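# Open the stapler cover past vertical and leave it

## Task

Swing the stapler's top cover open until it is well beyond vertical, so staples could be put in from above, with the stapler left upright and open on the table by itself, not held there by the robot; then release it and pull the grippers away.

## Robot and tools

Robot: two arms, left_arm and right_arm, each with a parallel gripper. The fingers point along the gripper's +z axis and close along its y axis. end_effector_position is the spot between the finger pads, about 1 cm short of the fingertips.

Frame: one shared scene frame. The origin sits on the table top midway between the arms, +z is up, +x points out over the table, and left_arm is on the +y side. The arm names do not match the left or right of any image. Positions are in metres; orientations are quaternions written w first (qw, qx, qy, qz). The reported hand position may be somewhat off, more so at long reach.

Row layout (used by execute_actions and move): 16 numbers, always for both arms even if one stays still: left_arm x, y, z, qw, qx, qy, qz, opening, then right_arm x, y, z, qw, qx, qy, qz, opening. x, y, z and the quaternion are an absolute target pose of that gripper in the scene frame, not an offset. Opening runs from -1 (closed) to +1 (fully open, 0.094 m). A row may carry 12 extra numbers from 0 to 1: per-joint stiffness scales, left_arm's six then right_arm's six, in Joint positions order; they persist until changed.

execute_actions(actions): a list of actions; each action is a list of up to 15 rows, each row played for one control step of 1/30 s. If fewer than 15 rows are given, the last row is held for the remaining steps. An empty list only returns the current state and images. If any target lies more than 0.6 m from that gripper's current position along any of its own axes, the action is rejected for both arms; if the first action fails this test or anything is malformed, nothing at all runs. Each step the commanded pose is clipped to within 70 mm and 16 degrees of the measured pose, so a distant target takes several actions. To hold an orientation, repeat the same quaternion in every row rather than copying the drifted one from the result.

move(target, speed, blocking): target is one row as above (absolute poses). Each gripper travels in a straight line toward its pose; both finish together, in 0.5 to 10 s, else stopped short at 10 s. speed is the path top speed in m/s, 0.002 to 0.5, default 0.25; rotation is capped at twice that in rad/s. The opening is applied at the start. Paths ignore obstacles and the other arm. blocking=false returns after 0.5 s while motion continues; until it ends, use wait or stop before sending new rows or moves. The result adds a move: line with the ending (done, off_target, moving, held, fault) and limits (paced = pose clipped; held = a check blocked steps, after which the arm may jump faster), plus each gripper's distance from its pose.

wait(seconds): 0 to 10; lets the simulation run with the last commands held; ends early if a running move finishes. stop(): brakes a running move; braking needs room; fingers keep moving. zoom_image(camera, region): camera is cam_head_left, cam_head_right, cam_left_wrist or cam_right_wrist; region is [x0, y0, x1, y1] in image pixels from the top-left, at most 504 by 504. All images are 672x504. finished_scene(scene): pass the current scene number (1 or 2); it ends that scene irreversibly and reports success; the next scene's task comes in its result.

Result lines: left_arm: … | right_arm: … give each gripper's position and quaternion. Hand target is the pose the controller is currently driving toward. grip_measured is the measured finger opening on the command scale; the last Joint positions value is the opening in metres. pose unreachable means the clearance check altered or blocked that arm's command. FAULT lines report an arm stop; MOTOR HOT warns from 75 °C, and OVER-TEMPERATURE FAULT means a heat stop (90 °C pauses the arm, 100 °C makes it go limp and fall). Joint torques are raw drive outputs with offsets and noise, nonzero even in free air. Joint ranges (rad): waist -2.618 to 3.054, shoulder 0.000 to 3.142, elbow 0.000 to 3.142, wrist pitch -1.571 to 1.571, wrist yaw -1.571 to 1.571, wrist roll -2.094 to 2.094.

Practical notes: joint friction can leave a gripper up to about 31 mm from its command, and tiny moves may not happen. To grip, command about 0.03 below grip_measured; less grips gently. Finger force tops out near 50 to 62 N per pad, less on thin parts. For an idle arm, resend its exact last reported pose and its opening in every call. A suggested order: look with the cameras, steady the stapler base with one gripper if needed, lift the cover's free end with the other along an arc past vertical, check that it stays open unaided, then open the grippers and withdraw both arms. Avoid knocking anything off the table, letting the stapler tip over, fast impacts, pressing far past contact, arm-to-arm collisions, and sustained loads that heat the motors. Brief external tugs or pushes on objects can occur.

Each tool is called after "Request:" as name(argument=value, ...), one argument or row to a line, values as JSON.

## Session

Request:
execute_actions(
  actions=[],
)

Scene clock: 0.00 s.
left_arm: end_effector_position=(+0.4663, +0.1428, +0.2521) grip_measured=+1.000 end_effector_quat_wxyz=(-0.443, +0.648, -0.461, +0.413) | right_arm: end_effector_position=(+0.1507, -0.0982, +0.3017) grip_measured=+1.000 end_effector_quat_wxyz=(+0.364, -0.361, +0.849, +0.124)
Joint positions: left_arm=[-0.625  1.397  0.952  0.106 -0.644 -1.91   0.094] | right_arm=[ 0.772  1.081  1.376 -1.085  0.128  0.054  0.094]
Joint velocities: left_arm=[-0.007 -0.007  0.002 -0.037 -0.066 -0.022  0.   ] | right_arm=[-0.007 -0.007  0.012 -0.022 -0.022 -0.037  0.   ]
Joint torques (N m, as the arm reports them, + toward a larger angle): no reading
Motor temperatures (°C, as the motors report them): left_arm=[14 17 15 14 14 16] | right_arm=[14 21 20 17 16 17]
Hand target (left_arm): +0.466, +0.143, +0.252; -0.443, +0.648, -0.461, +0.413
Hand target (right_arm): +0.151, -0.098, +0.302; +0.364, -0.361, +0.849, +0.124
Joint stiffness scale: left_arm=[1. 1. 1. 1. 1. 1.] | right_arm=[1. 1. 1. 1. 1. 1.]

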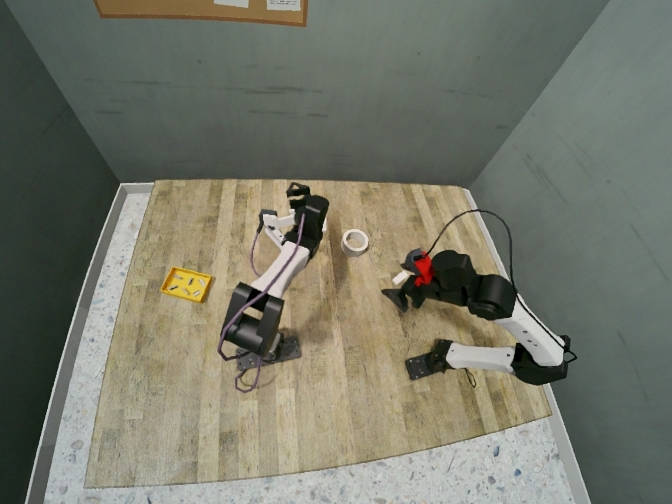

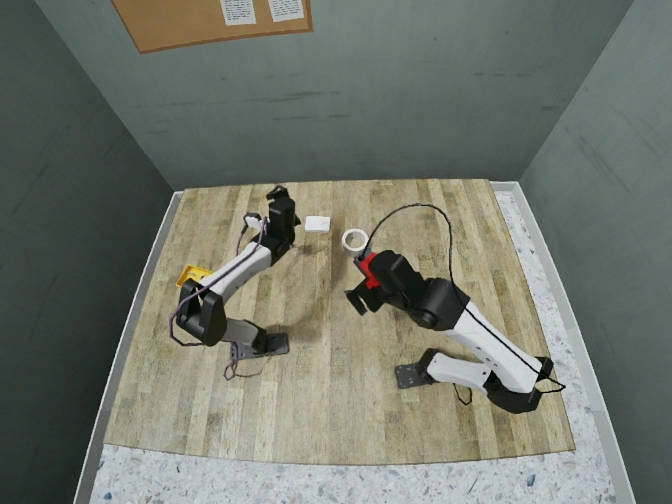

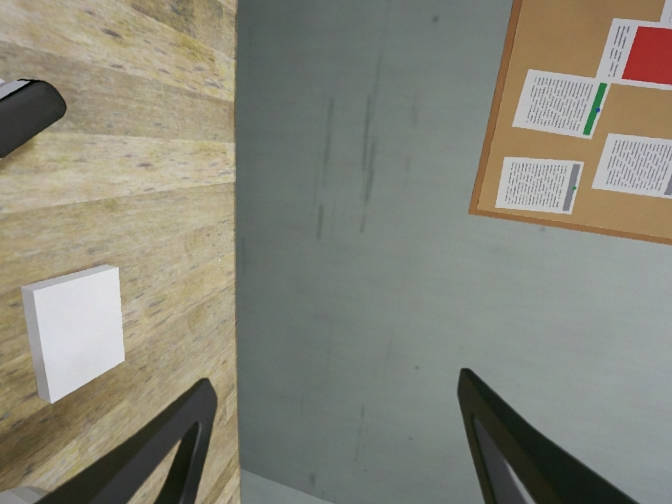

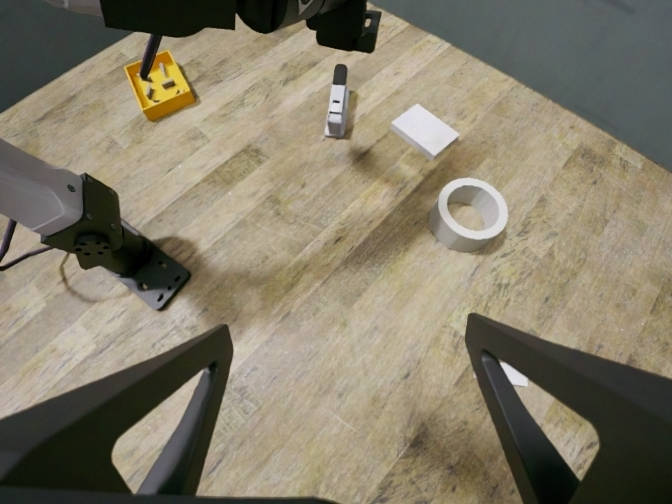

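Request:
move(
  target=[0.4,0.3,0.2,0,0,1,0,1,0.2,-0.15,0.2,0.2,-0.3,0.92,0.1,1],
)

Scene clock: 5.10 s.
left_arm: end_effector_position=(+0.4011, +0.2980, +0.2054) grip_measured=+1.000 end_effector_quat_wxyz=(+0.054, -0.004, +0.999, +0.006) | right_arm: end_effector_position=(+0.2000, -0.1465, +0.2122) grip_measured=+1.000 end_effector_quat_wxyz=(+0.217, -0.302, +0.923, +0.102)
Joint positions: left_arm=[ 0.004  1.866  1.964 -1.561  0.005  0.151  0.094] | right_arm=[ 0.395  1.246  1.273 -1.124 -0.103 -0.073  0.094]
Joint velocities: left_arm=[-0.012  0.012  0.002 -0.022  0.007  0.007  0.   ] | right_arm=[ 0.012 -0.007 -0.002 -0.051 -0.007 -0.022  0.   ]
Joint torques (N m, as the arm reports them, + toward a larger angle): left_arm=[-0.28 -8.04  6.97  0.6  -0.04  0.03] | right_arm=[-0.95 -3.15  5.42  1.12 -0.05 -0.13]
Motor temperatures (°C, as the motors report them): left_arm=[14 17 16 15 14 16] | right_arm=[14 21 20 18 16 17]
Hand target (left_arm): +0.399, +0.299, +0.203; +0.043, +0.001, +0.999, +0.009
Hand target (right_arm): +0.198, -0.149, +0.201; +0.199, -0.303, +0.927, +0.101
Off the commanded pose (left_arm): 0.006 m, 6 deg.
Off the commanded pose (right_arm): 0.013 m, 2 deg.
Joint stiffness scale: left_arm=[1. 1. 1. 1. 1. 1.] | right_arm=[1. 1. 1. 1. 1. 1.]
joint sent to its limit (left arm) — the command would take joint 4 (wrist pitch) past its lower limit, so that joint was sent only as far as its limit.
move: off_target (left_arm, right_arm)

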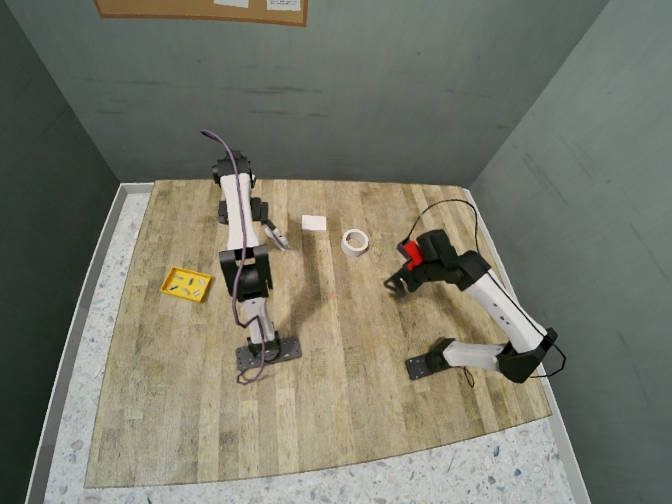

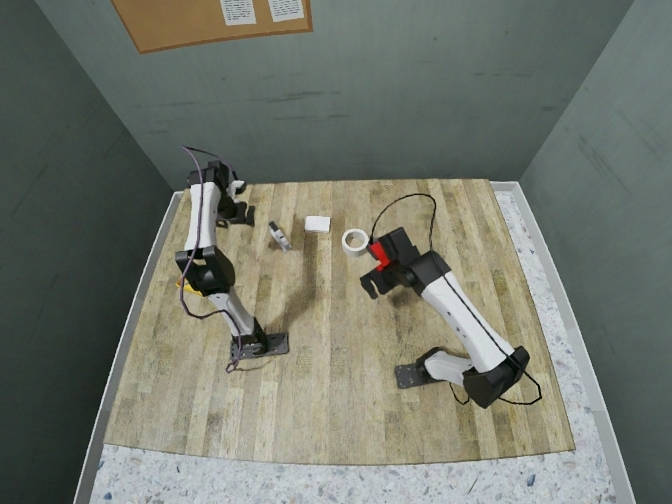

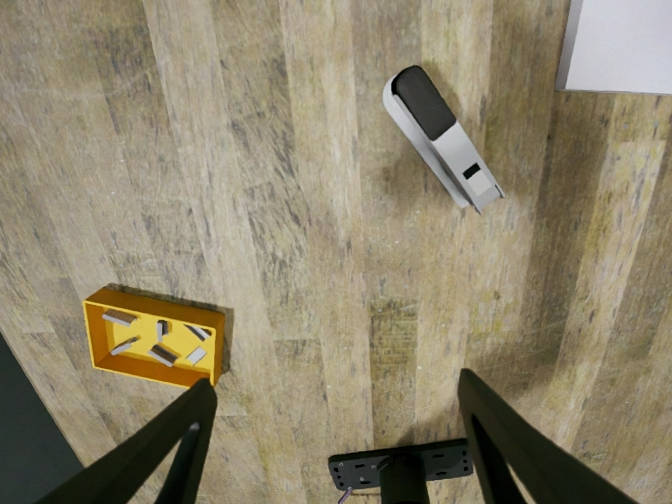

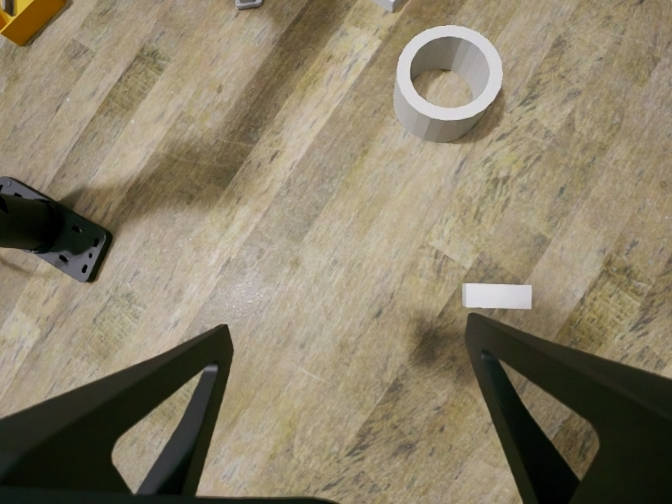

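Request:
move(
  target=[0.462,0.212,0.09,0,-0.358,0.934,0,0.4,0.2,-0.15,0.2,0.2,-0.3,0.92,0.1,1],
  speed=0.15,
)

Scene clock: 8.87 s.
left_arm: end_effector_position=(+0.4502, +0.2163, +0.0880) grip_measured=+0.402 end_effector_quat_wxyz=(-0.013, -0.356, +0.934, +0.010) | right_arm: end_effector_position=(+0.2008, -0.1476, +0.2122) grip_measured=+1.000 end_effector_quat_wxyz=(+0.217, -0.301, +0.923, +0.102)
Joint positions: left_arm=[-0.221  2.141  1.893 -1.356 -0.008 -0.793  0.066] | right_arm=[ 0.391  1.246  1.273 -1.124 -0.104 -0.076  0.094]
Joint velocities: left_arm=[ 0.002 -0.002 -0.002  0.007 -0.007 -0.022 -0.   ] | right_arm=[-0.012 -0.012 -0.002 -0.081 -0.022 -0.037  0.   ]
Joint torques (N m, as the arm reports them, + toward a larger angle): left_arm=[ -0.79 -10.33   8.97   0.66  -0.03  -0.14] | right_arm=[-0.95 -3.3   4.97  1.19 -0.05 -0.14]
Motor temperatures (°C, as the motors report them): left_arm=[14 18 16 15 14 16] | right_arm=[14 21 21 18 16 17]
Hand target (left_arm): +0.460, +0.213, +0.090; +0.002, -0.357, +0.934, +0.002
Hand target (right_arm): +0.200, -0.150, +0.200; +0.201, -0.302, +0.926, +0.101
Off the commanded pose (left_arm): 0.013 m, 2 deg.
Off the commanded pose (right_arm): 0.012 m, 2 deg.
Joint stiffness scale: left_arm=[1. 1. 1. 1. 1. 1.] | right_arm=[1. 1. 1. 1. 1. 1.]
move: off_target (left_arm, right_arm)

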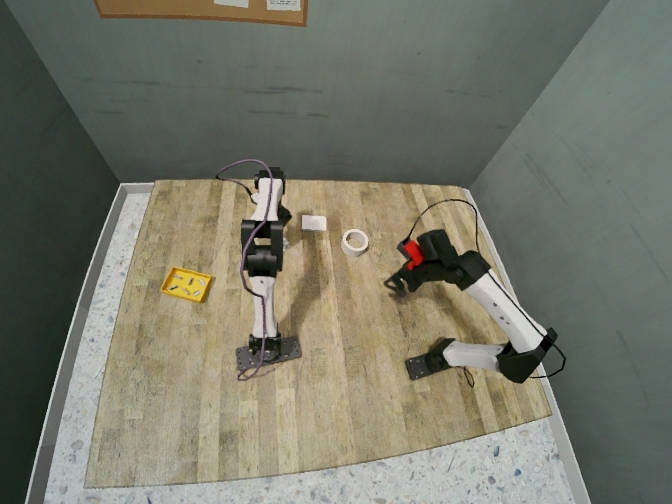

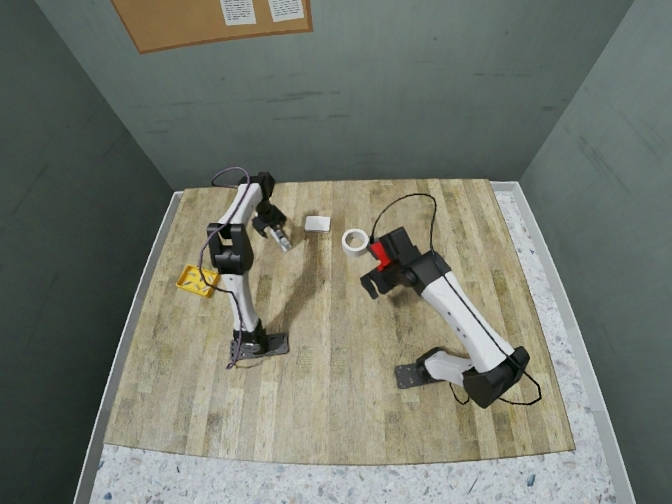

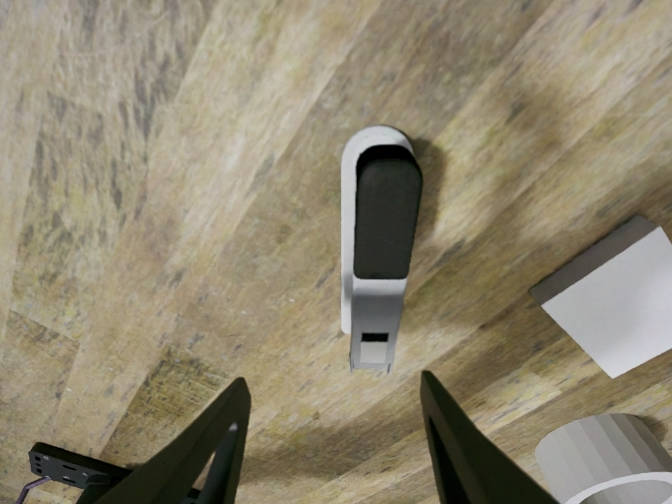

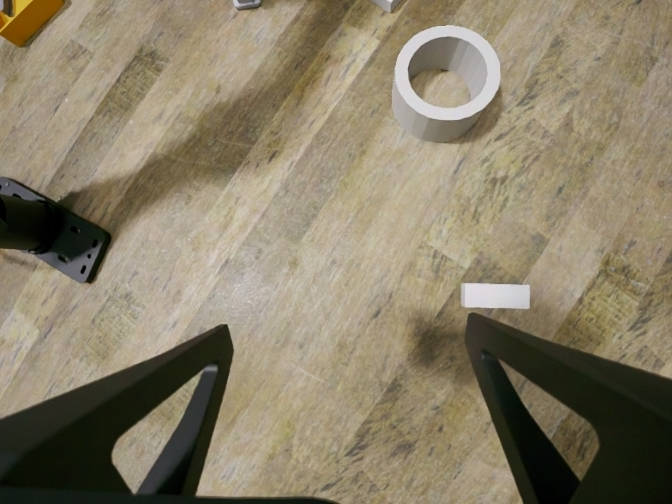

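Request:
move(
  target=[0.469,0.199,0.065,0,-0.358,0.934,0,0.3,0.25,-0.1,0.12,0.36,-0.62,0.57,0.40,0.3],
  speed=0.08,
)

Request:
move(
  target=[0.466,0.199,0.03,0,-0.358,0.934,0,0.3,0.25,-0.1,0.12,0.36,-0.62,0.57,0.40,0.3],
  speed=0.04,
)

Scene clock: 17.10 s.
left_arm: end_effector_position=(+0.4650, +0.2045, +0.0697) grip_measured=+0.302 end_effector_quat_wxyz=(-0.002, -0.359, +0.933, +0.005) | right_arm: end_effector_position=(+0.2406, -0.0957, +0.1128) grip_measured=+0.302 end_effector_quat_wxyz=(-0.344, +0.620, -0.577, -0.405)
Joint positions: left_arm=[-0.246  2.186  1.893 -1.285 -0.007 -0.824  0.061] | right_arm=[ 0.06   1.754  1.051 -0.702 -1.114 -1.342  0.061]
Joint velocities: left_arm=[ 0.002 -0.002  0.002  0.051  0.051 -0.022  0.   ] | right_arm=[ 0.012  0.007 -0.007 -0.051  0.051 -0.037 -0.001]
Joint torques (N m, as the arm reports them, + toward a larger angle): left_arm=[ -0.91 -10.6    6.83   0.74   0.03  -0.13] | right_arm=[-0.98 -7.06  8.63  0.45 -0.5  -0.13]
Motor temperatures (°C, as the motors report them): left_arm=[14 20 17 15 14 16] | right_arm=[14 21 21 19 16 17]
Hand target (left_arm): +0.469, +0.199, +0.065; +0.000, -0.358, +0.934, +0.000
Hand target (right_arm): +0.249, -0.097, +0.120; -0.356, +0.620, -0.570, -0.404
Off the commanded pose (left_arm): 0.008 m, 1 deg.
Off the commanded pose (right_arm): 0.013 m, 2 deg.
Joint stiffness scale: left_arm=[1. 1. 1. 1. 1. 1.] | right_arm=[1. 1. 1. 1. 1. 1.]
move: off_target (right_arm)

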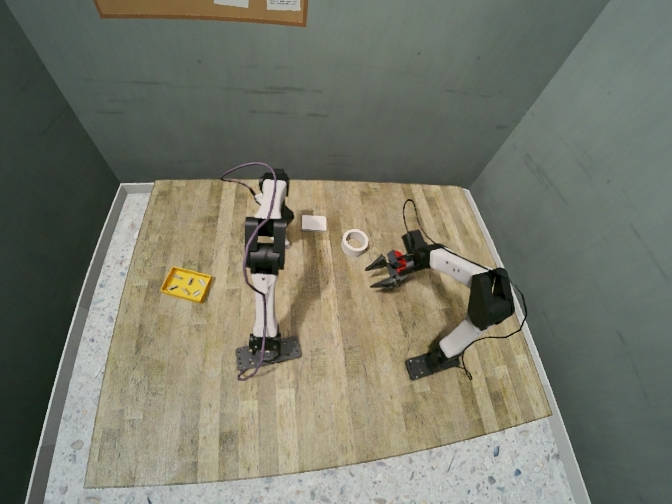

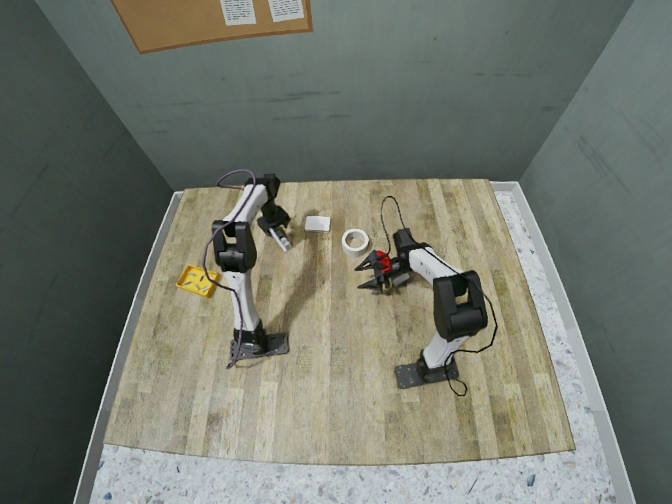

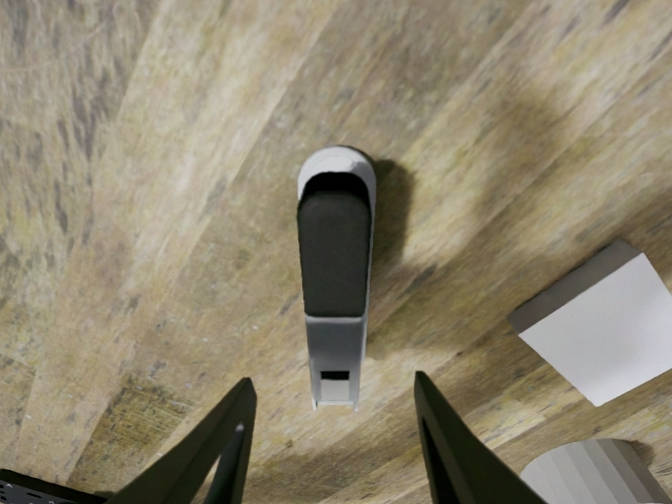

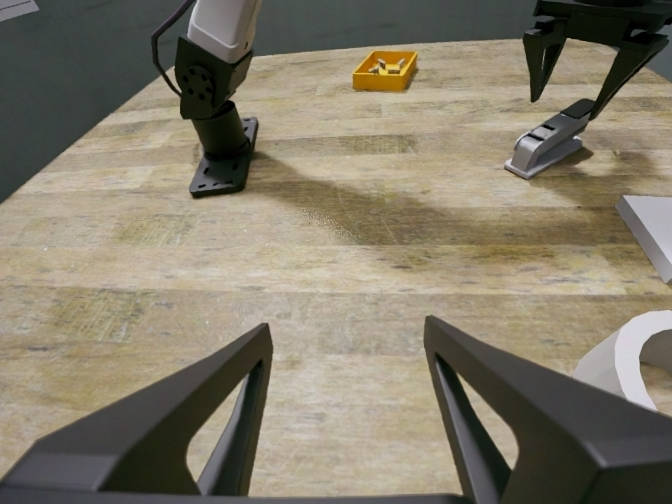

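Scene clock: 18.53 s.
left_arm: end_effector_position=(+0.4651, +0.2045, +0.0397) grip_measured=+0.302 end_effector_quat_wxyz=(+0.004, -0.359, +0.933, +0.002) | right_arm: end_effector_position=(+0.2428, -0.0987, +0.1130) grip_measured=+0.302 end_effector_quat_wxyz=(-0.349, +0.621, -0.576, -0.402)
Joint positions: left_arm=[-0.246  2.186  1.773 -1.151 -0.007 -0.825  0.061] | right_arm=[ 0.049  1.754  1.051 -0.702 -1.115 -1.354  0.061]
Joint velocities: left_arm=[-0.002 -0.002  0.012 -0.007  0.095  0.037  0.   ] | right_arm=[-0.002 -0.017  0.012 -0.037  0.007  0.037  0.001]
Joint torques (N m, as the arm reports them, + toward a larger angle): left_arm=[ -0.95 -10.25   5.88   0.77   0.03  -0.12] | right_arm=[-0.96 -7.41  8.17  0.45 -0.53 -0.13]
Motor temperatures (°C, as the motors report them): left_arm=[14 20 17 15 14 16] | right_arm=[14 21 21 19 16 17]
Hand target (left_arm): +0.465, +0.199, +0.030; +0.000, -0.358, +0.934, -0.000
Hand target (right_arm): +0.250, -0.100, +0.120; -0.361, +0.620, -0.571, -0.400
Off the commanded pose (left_arm): 0.011 m, 1 deg.
Off the commanded pose (right_arm): 0.010 m, 1 deg.
Joint stiffness scale: left_arm=[1. 1. 1. 1. 1. 1.] | right_arm=[1. 1. 1. 1. 1. 1.]
move: off_target (left_arm)

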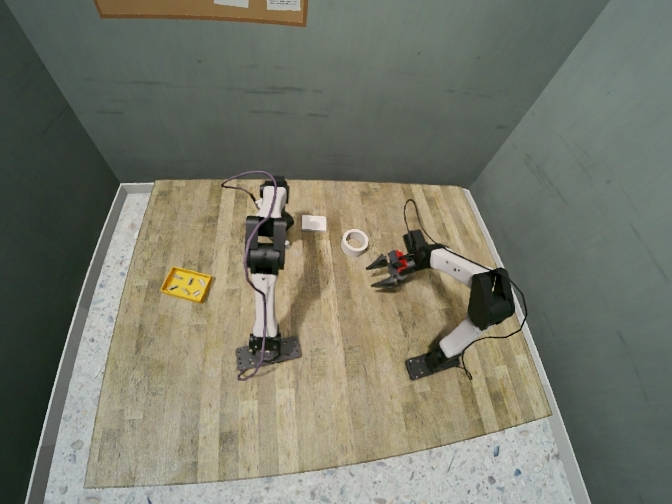

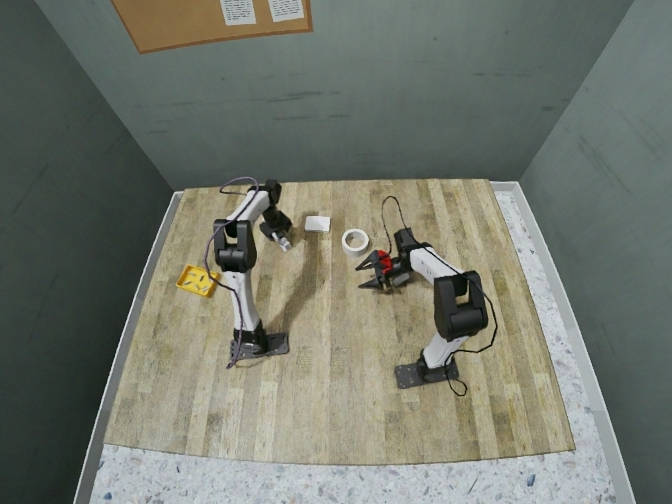

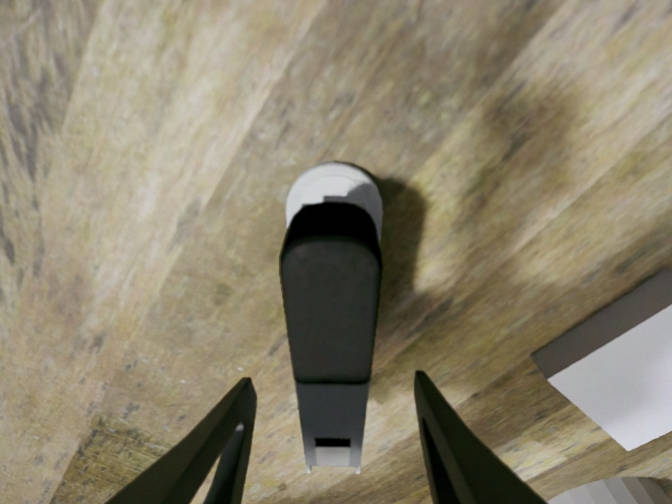

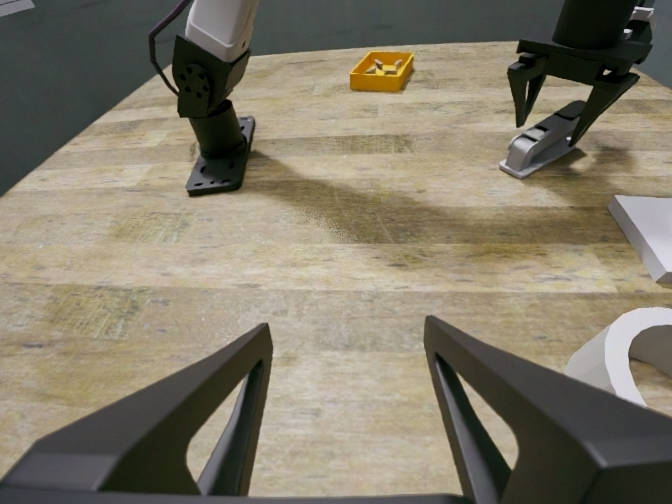

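Request:
move(
  target=[0.466,0.199,0.024,0,-0.358,0.934,0,0.3,0.25,-0.14,0.1,0.36,-0.62,0.57,0.40,0.3],
  speed=0.04,
)

Request:
move(
  target=[0.466,0.199,0.024,0,-0.358,0.934,0,-0.57,0.25,-0.14,0.1,0.36,-0.62,0.57,0.40,0.3],
)

Request:
move(
  target=[0.46,0.2,0.065,0,-0.358,0.934,0,-0.57,0.25,-0.14,0.1,0.36,-0.62,0.57,0.40,0.3],
  speed=0.05,
)

Scene clock: 20.57 s.
left_arm: end_effector_position=(+0.4653, +0.2044, +0.0316) grip_measured=+0.302 end_effector_quat_wxyz=(+0.002, -0.359, +0.933, +0.003) | right_arm: end_effector_position=(+0.2416, -0.1382, +0.0947) grip_measured=+0.302 end_effector_quat_wxyz=(-0.349, +0.621, -0.574, -0.403)
Joint positions: left_arm=[-0.246  2.198  1.76  -1.131 -0.007 -0.825  0.061] | right_arm=[-0.08   1.839  1.078 -0.92  -1.121 -1.66   0.061]
Joint velocities: left_arm=[ 0.027  0.017 -0.012 -0.066  0.007 -0.007  0.001] | right_arm=[-0.007  0.002  0.002 -0.081  0.007 -0.081  0.001]
Joint torques (N m, as the arm reports them, + toward a larger angle): left_arm=[ -0.96 -10.7    5.96   0.79   0.03  -0.12] | right_arm=[-0.82 -7.26  7.99  0.04 -0.55 -0.12]
Motor temperatures (°C, as the motors report them): left_arm=[14 21 17 15 14 16] | right_arm=[14 21 22 18 16 17]
Hand target (left_arm): +0.466, +0.199, +0.024; -0.000, -0.358, +0.934, +0.000
Hand target (right_arm): +0.250, -0.139, +0.101; -0.360, +0.621, -0.569, -0.402
Off the commanded pose (left_arm): 0.009 m, 0 deg.
Off the commanded pose (right_arm): 0.010 m, 1 deg.
Joint stiffness scale: left_arm=[1. 1. 1. 1. 1. 1.] | right_arm=[1. 1. 1. 1. 1. 1.]
move: done

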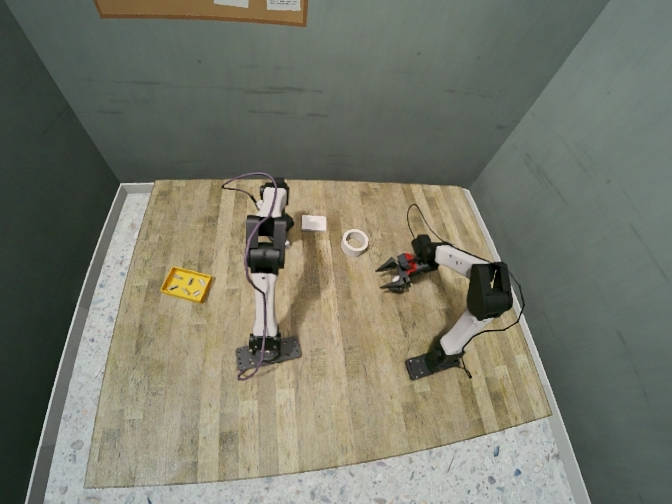

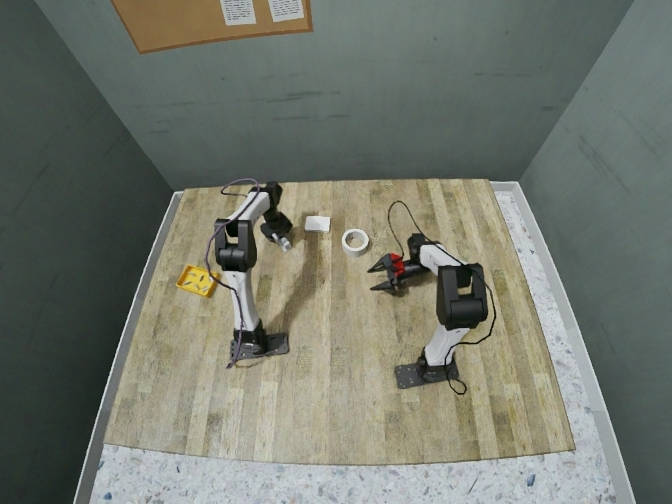

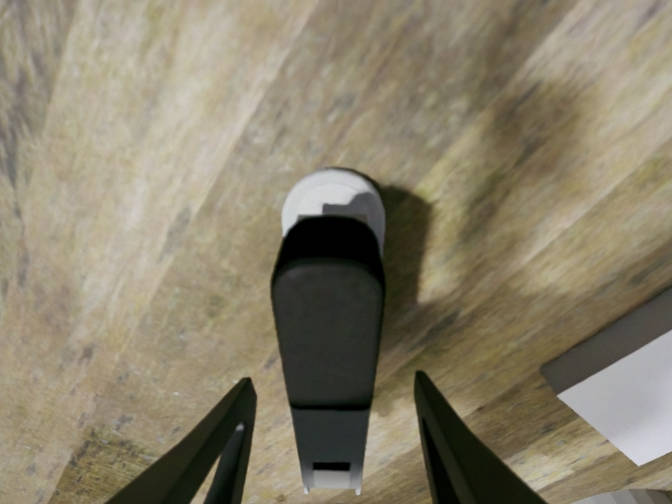

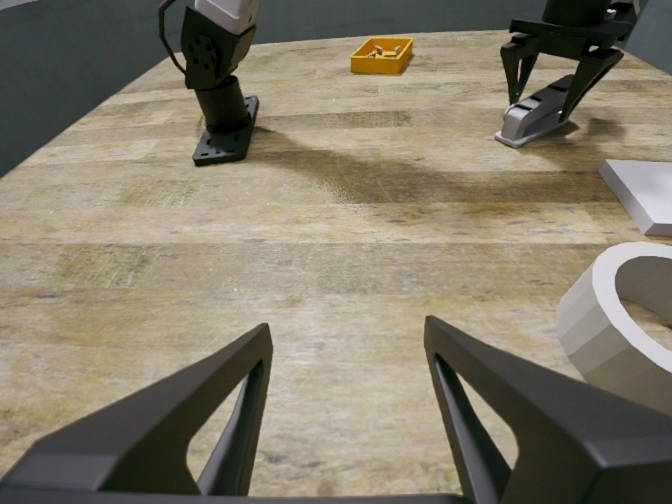

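Scene clock: 21.27 s.
left_arm: end_effector_position=(+0.4653, +0.2045, +0.0316) grip_measured=-0.532 end_effector_quat_wxyz=(+0.002, -0.359, +0.933, +0.003) | right_arm: end_effector_position=(+0.2416, -0.1382, +0.0947) grip_measured=+0.302 end_effector_quat_wxyz=(-0.349, +0.621, -0.574, -0.403)
Joint positions: left_arm=[-0.246  2.198  1.76  -1.131 -0.007 -0.825  0.022] | right_arm=[-0.08   1.839  1.078 -0.92  -1.121 -1.66   0.061]
Joint velocities: left_arm=[-0.002 -0.002  0.002  0.007  0.007 -0.007  0.001] | right_arm=[ 0.002 -0.002 -0.002  0.007  0.037 -0.081  0.   ]
Joint torques (N m, as the arm reports them, + toward a larger angle): left_arm=[ -0.97 -10.61   5.99   0.75   0.02  -0.12] | right_arm=[-0.92 -7.36  7.61  0.08 -0.53 -0.12]
Motor temperatures (°C, as the motors report them): left_arm=[14 21 17 15 14 16] | right_arm=[14 21 22 18 16 17]
Hand target (left_arm): +0.466, +0.199, +0.024; -0.000, -0.358, +0.934, +0.000
Hand target (right_arm): +0.250, -0.140, +0.100; -0.360, +0.620, -0.571, -0.400
Off the commanded pose (left_arm): 0.009 m, 0 deg.
Off the commanded pose (right_arm): 0.010 m, 1 deg.
Joint stiffness scale: left_arm=[1. 1. 1. 1. 1. 1.] | right_arm=[1. 1. 1. 1. 1. 1.]
move: done

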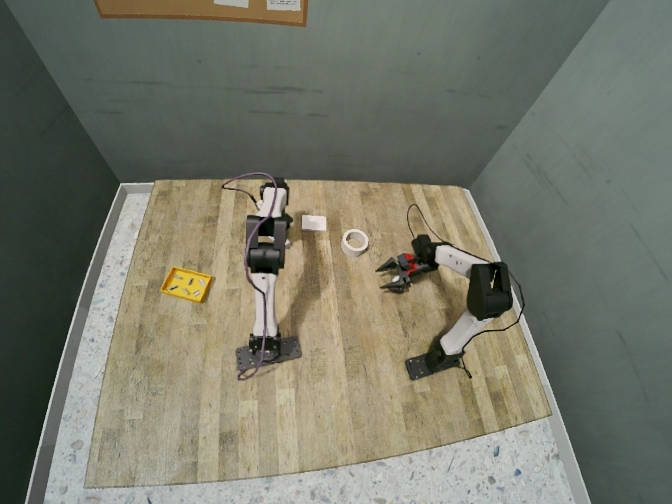

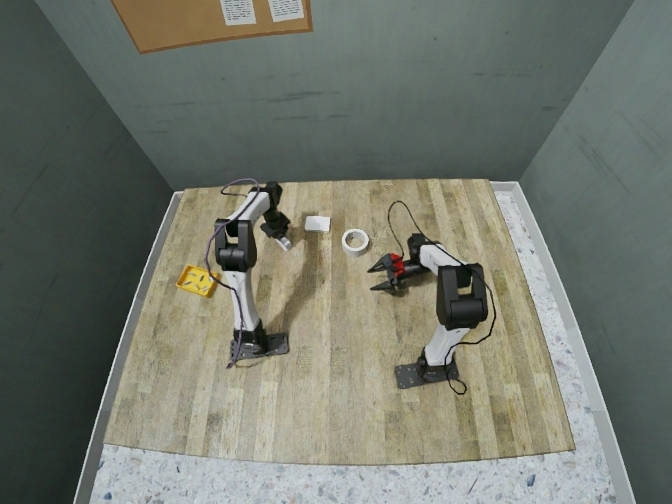

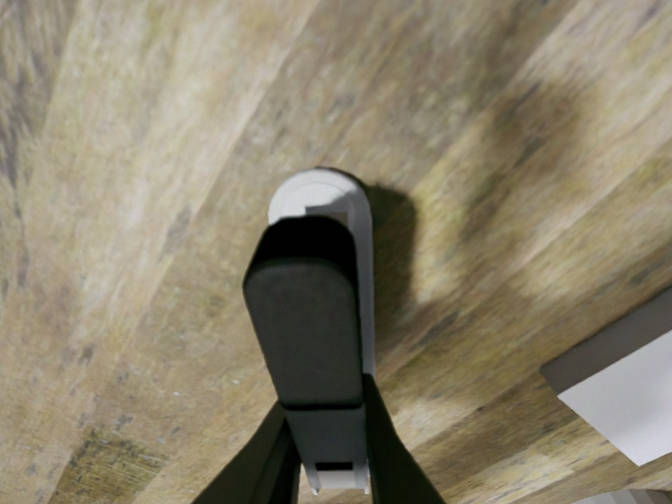

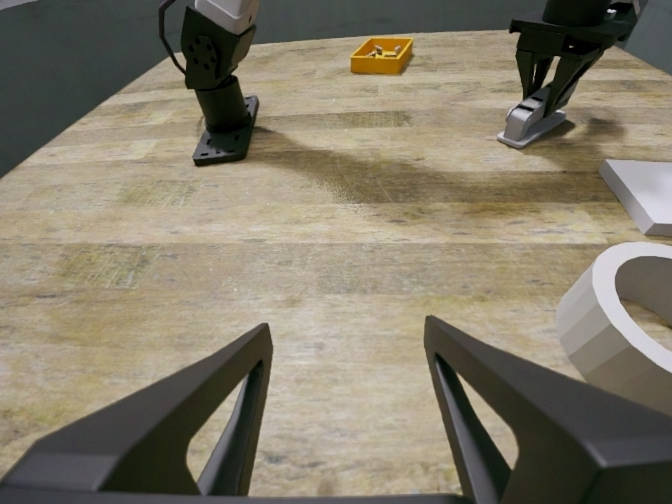

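Scene clock: 22.40 s.
left_arm: end_effector_position=(+0.4555, +0.2053, +0.0426) grip_measured=-0.533 end_effector_quat_wxyz=(-0.020, -0.359, +0.933, +0.013) | right_arm: end_effector_position=(+0.2416, -0.1382, +0.0947) grip_measured=+0.302 end_effector_quat_wxyz=(-0.349, +0.621, -0.574, -0.403)
Joint positions: left_arm=[-0.246  2.198  1.803 -1.222 -0.006 -0.825  0.022] | right_arm=[-0.08   1.839  1.078 -0.92  -1.121 -1.66   0.061]
Joint velocities: left_arm=[-0.017 -0.007 -0.002  0.11   0.051  0.007 -0.   ] | right_arm=[ 0.002 -0.002  0.007  0.007  0.007 -0.066 -0.   ]
Joint torques (N m, as the arm reports them, + toward a larger angle): left_arm=[ -0.88 -14.07   9.41   0.1    0.02  -0.11] | right_arm=[-0.92 -7.35  7.65  0.08 -0.52 -0.12]
Motor temperatures (°C, as the motors report them): left_arm=[14 21 17 15 14 16] | right_arm=[14 22 22 18 16 17]
Hand target (left_arm): +0.460, +0.200, +0.065; +0.000, -0.358, +0.934, -0.000
Hand target (right_arm): +0.250, -0.140, +0.100; -0.360, +0.620, -0.571, -0.400
Off the commanded pose (left_arm): 0.023 m, 3 deg.
Off the commanded pose (right_arm): 0.010 m, 1 deg.
Joint stiffness scale: left_arm=[1. 1. 1. 1. 1. 1.] | right_arm=[1. 1. 1. 1. 1. 1.]
move: off_target (left_arm)

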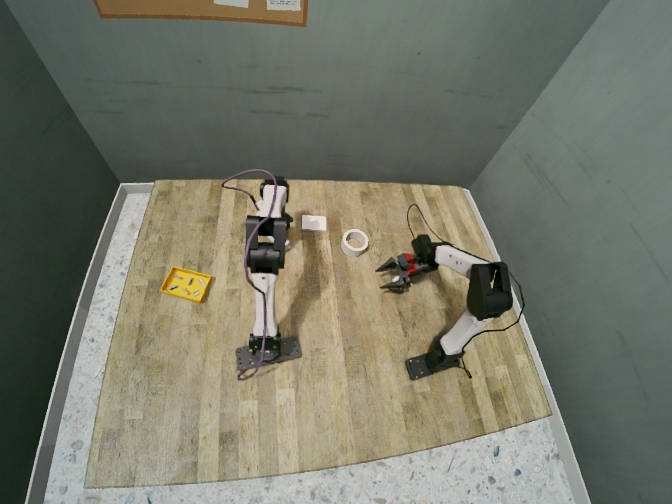

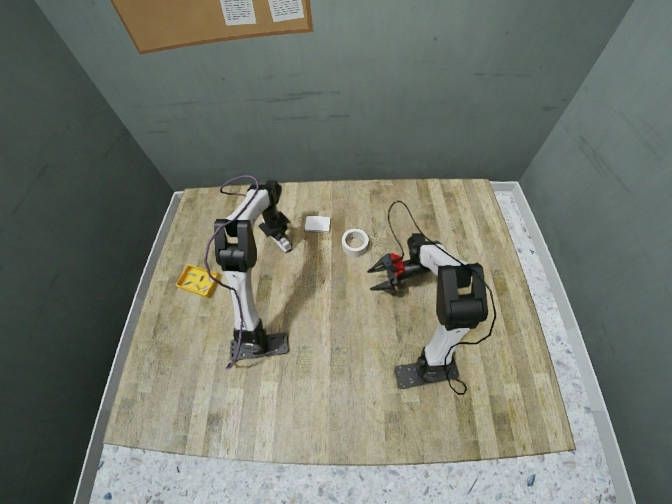

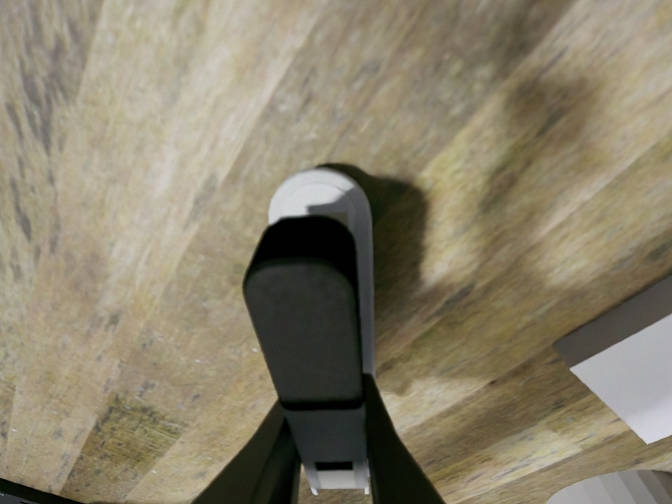

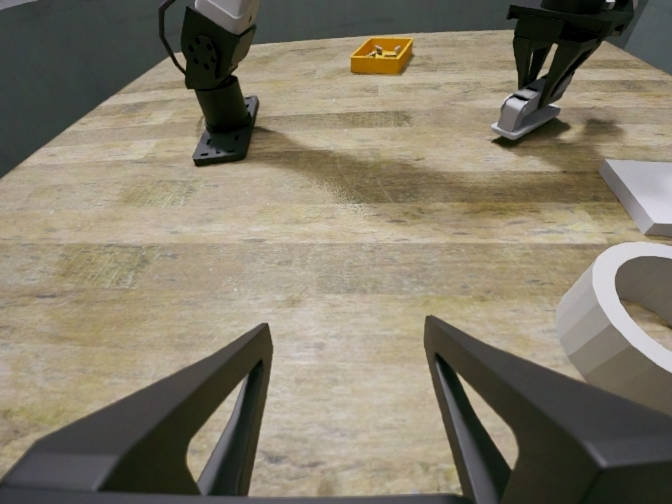

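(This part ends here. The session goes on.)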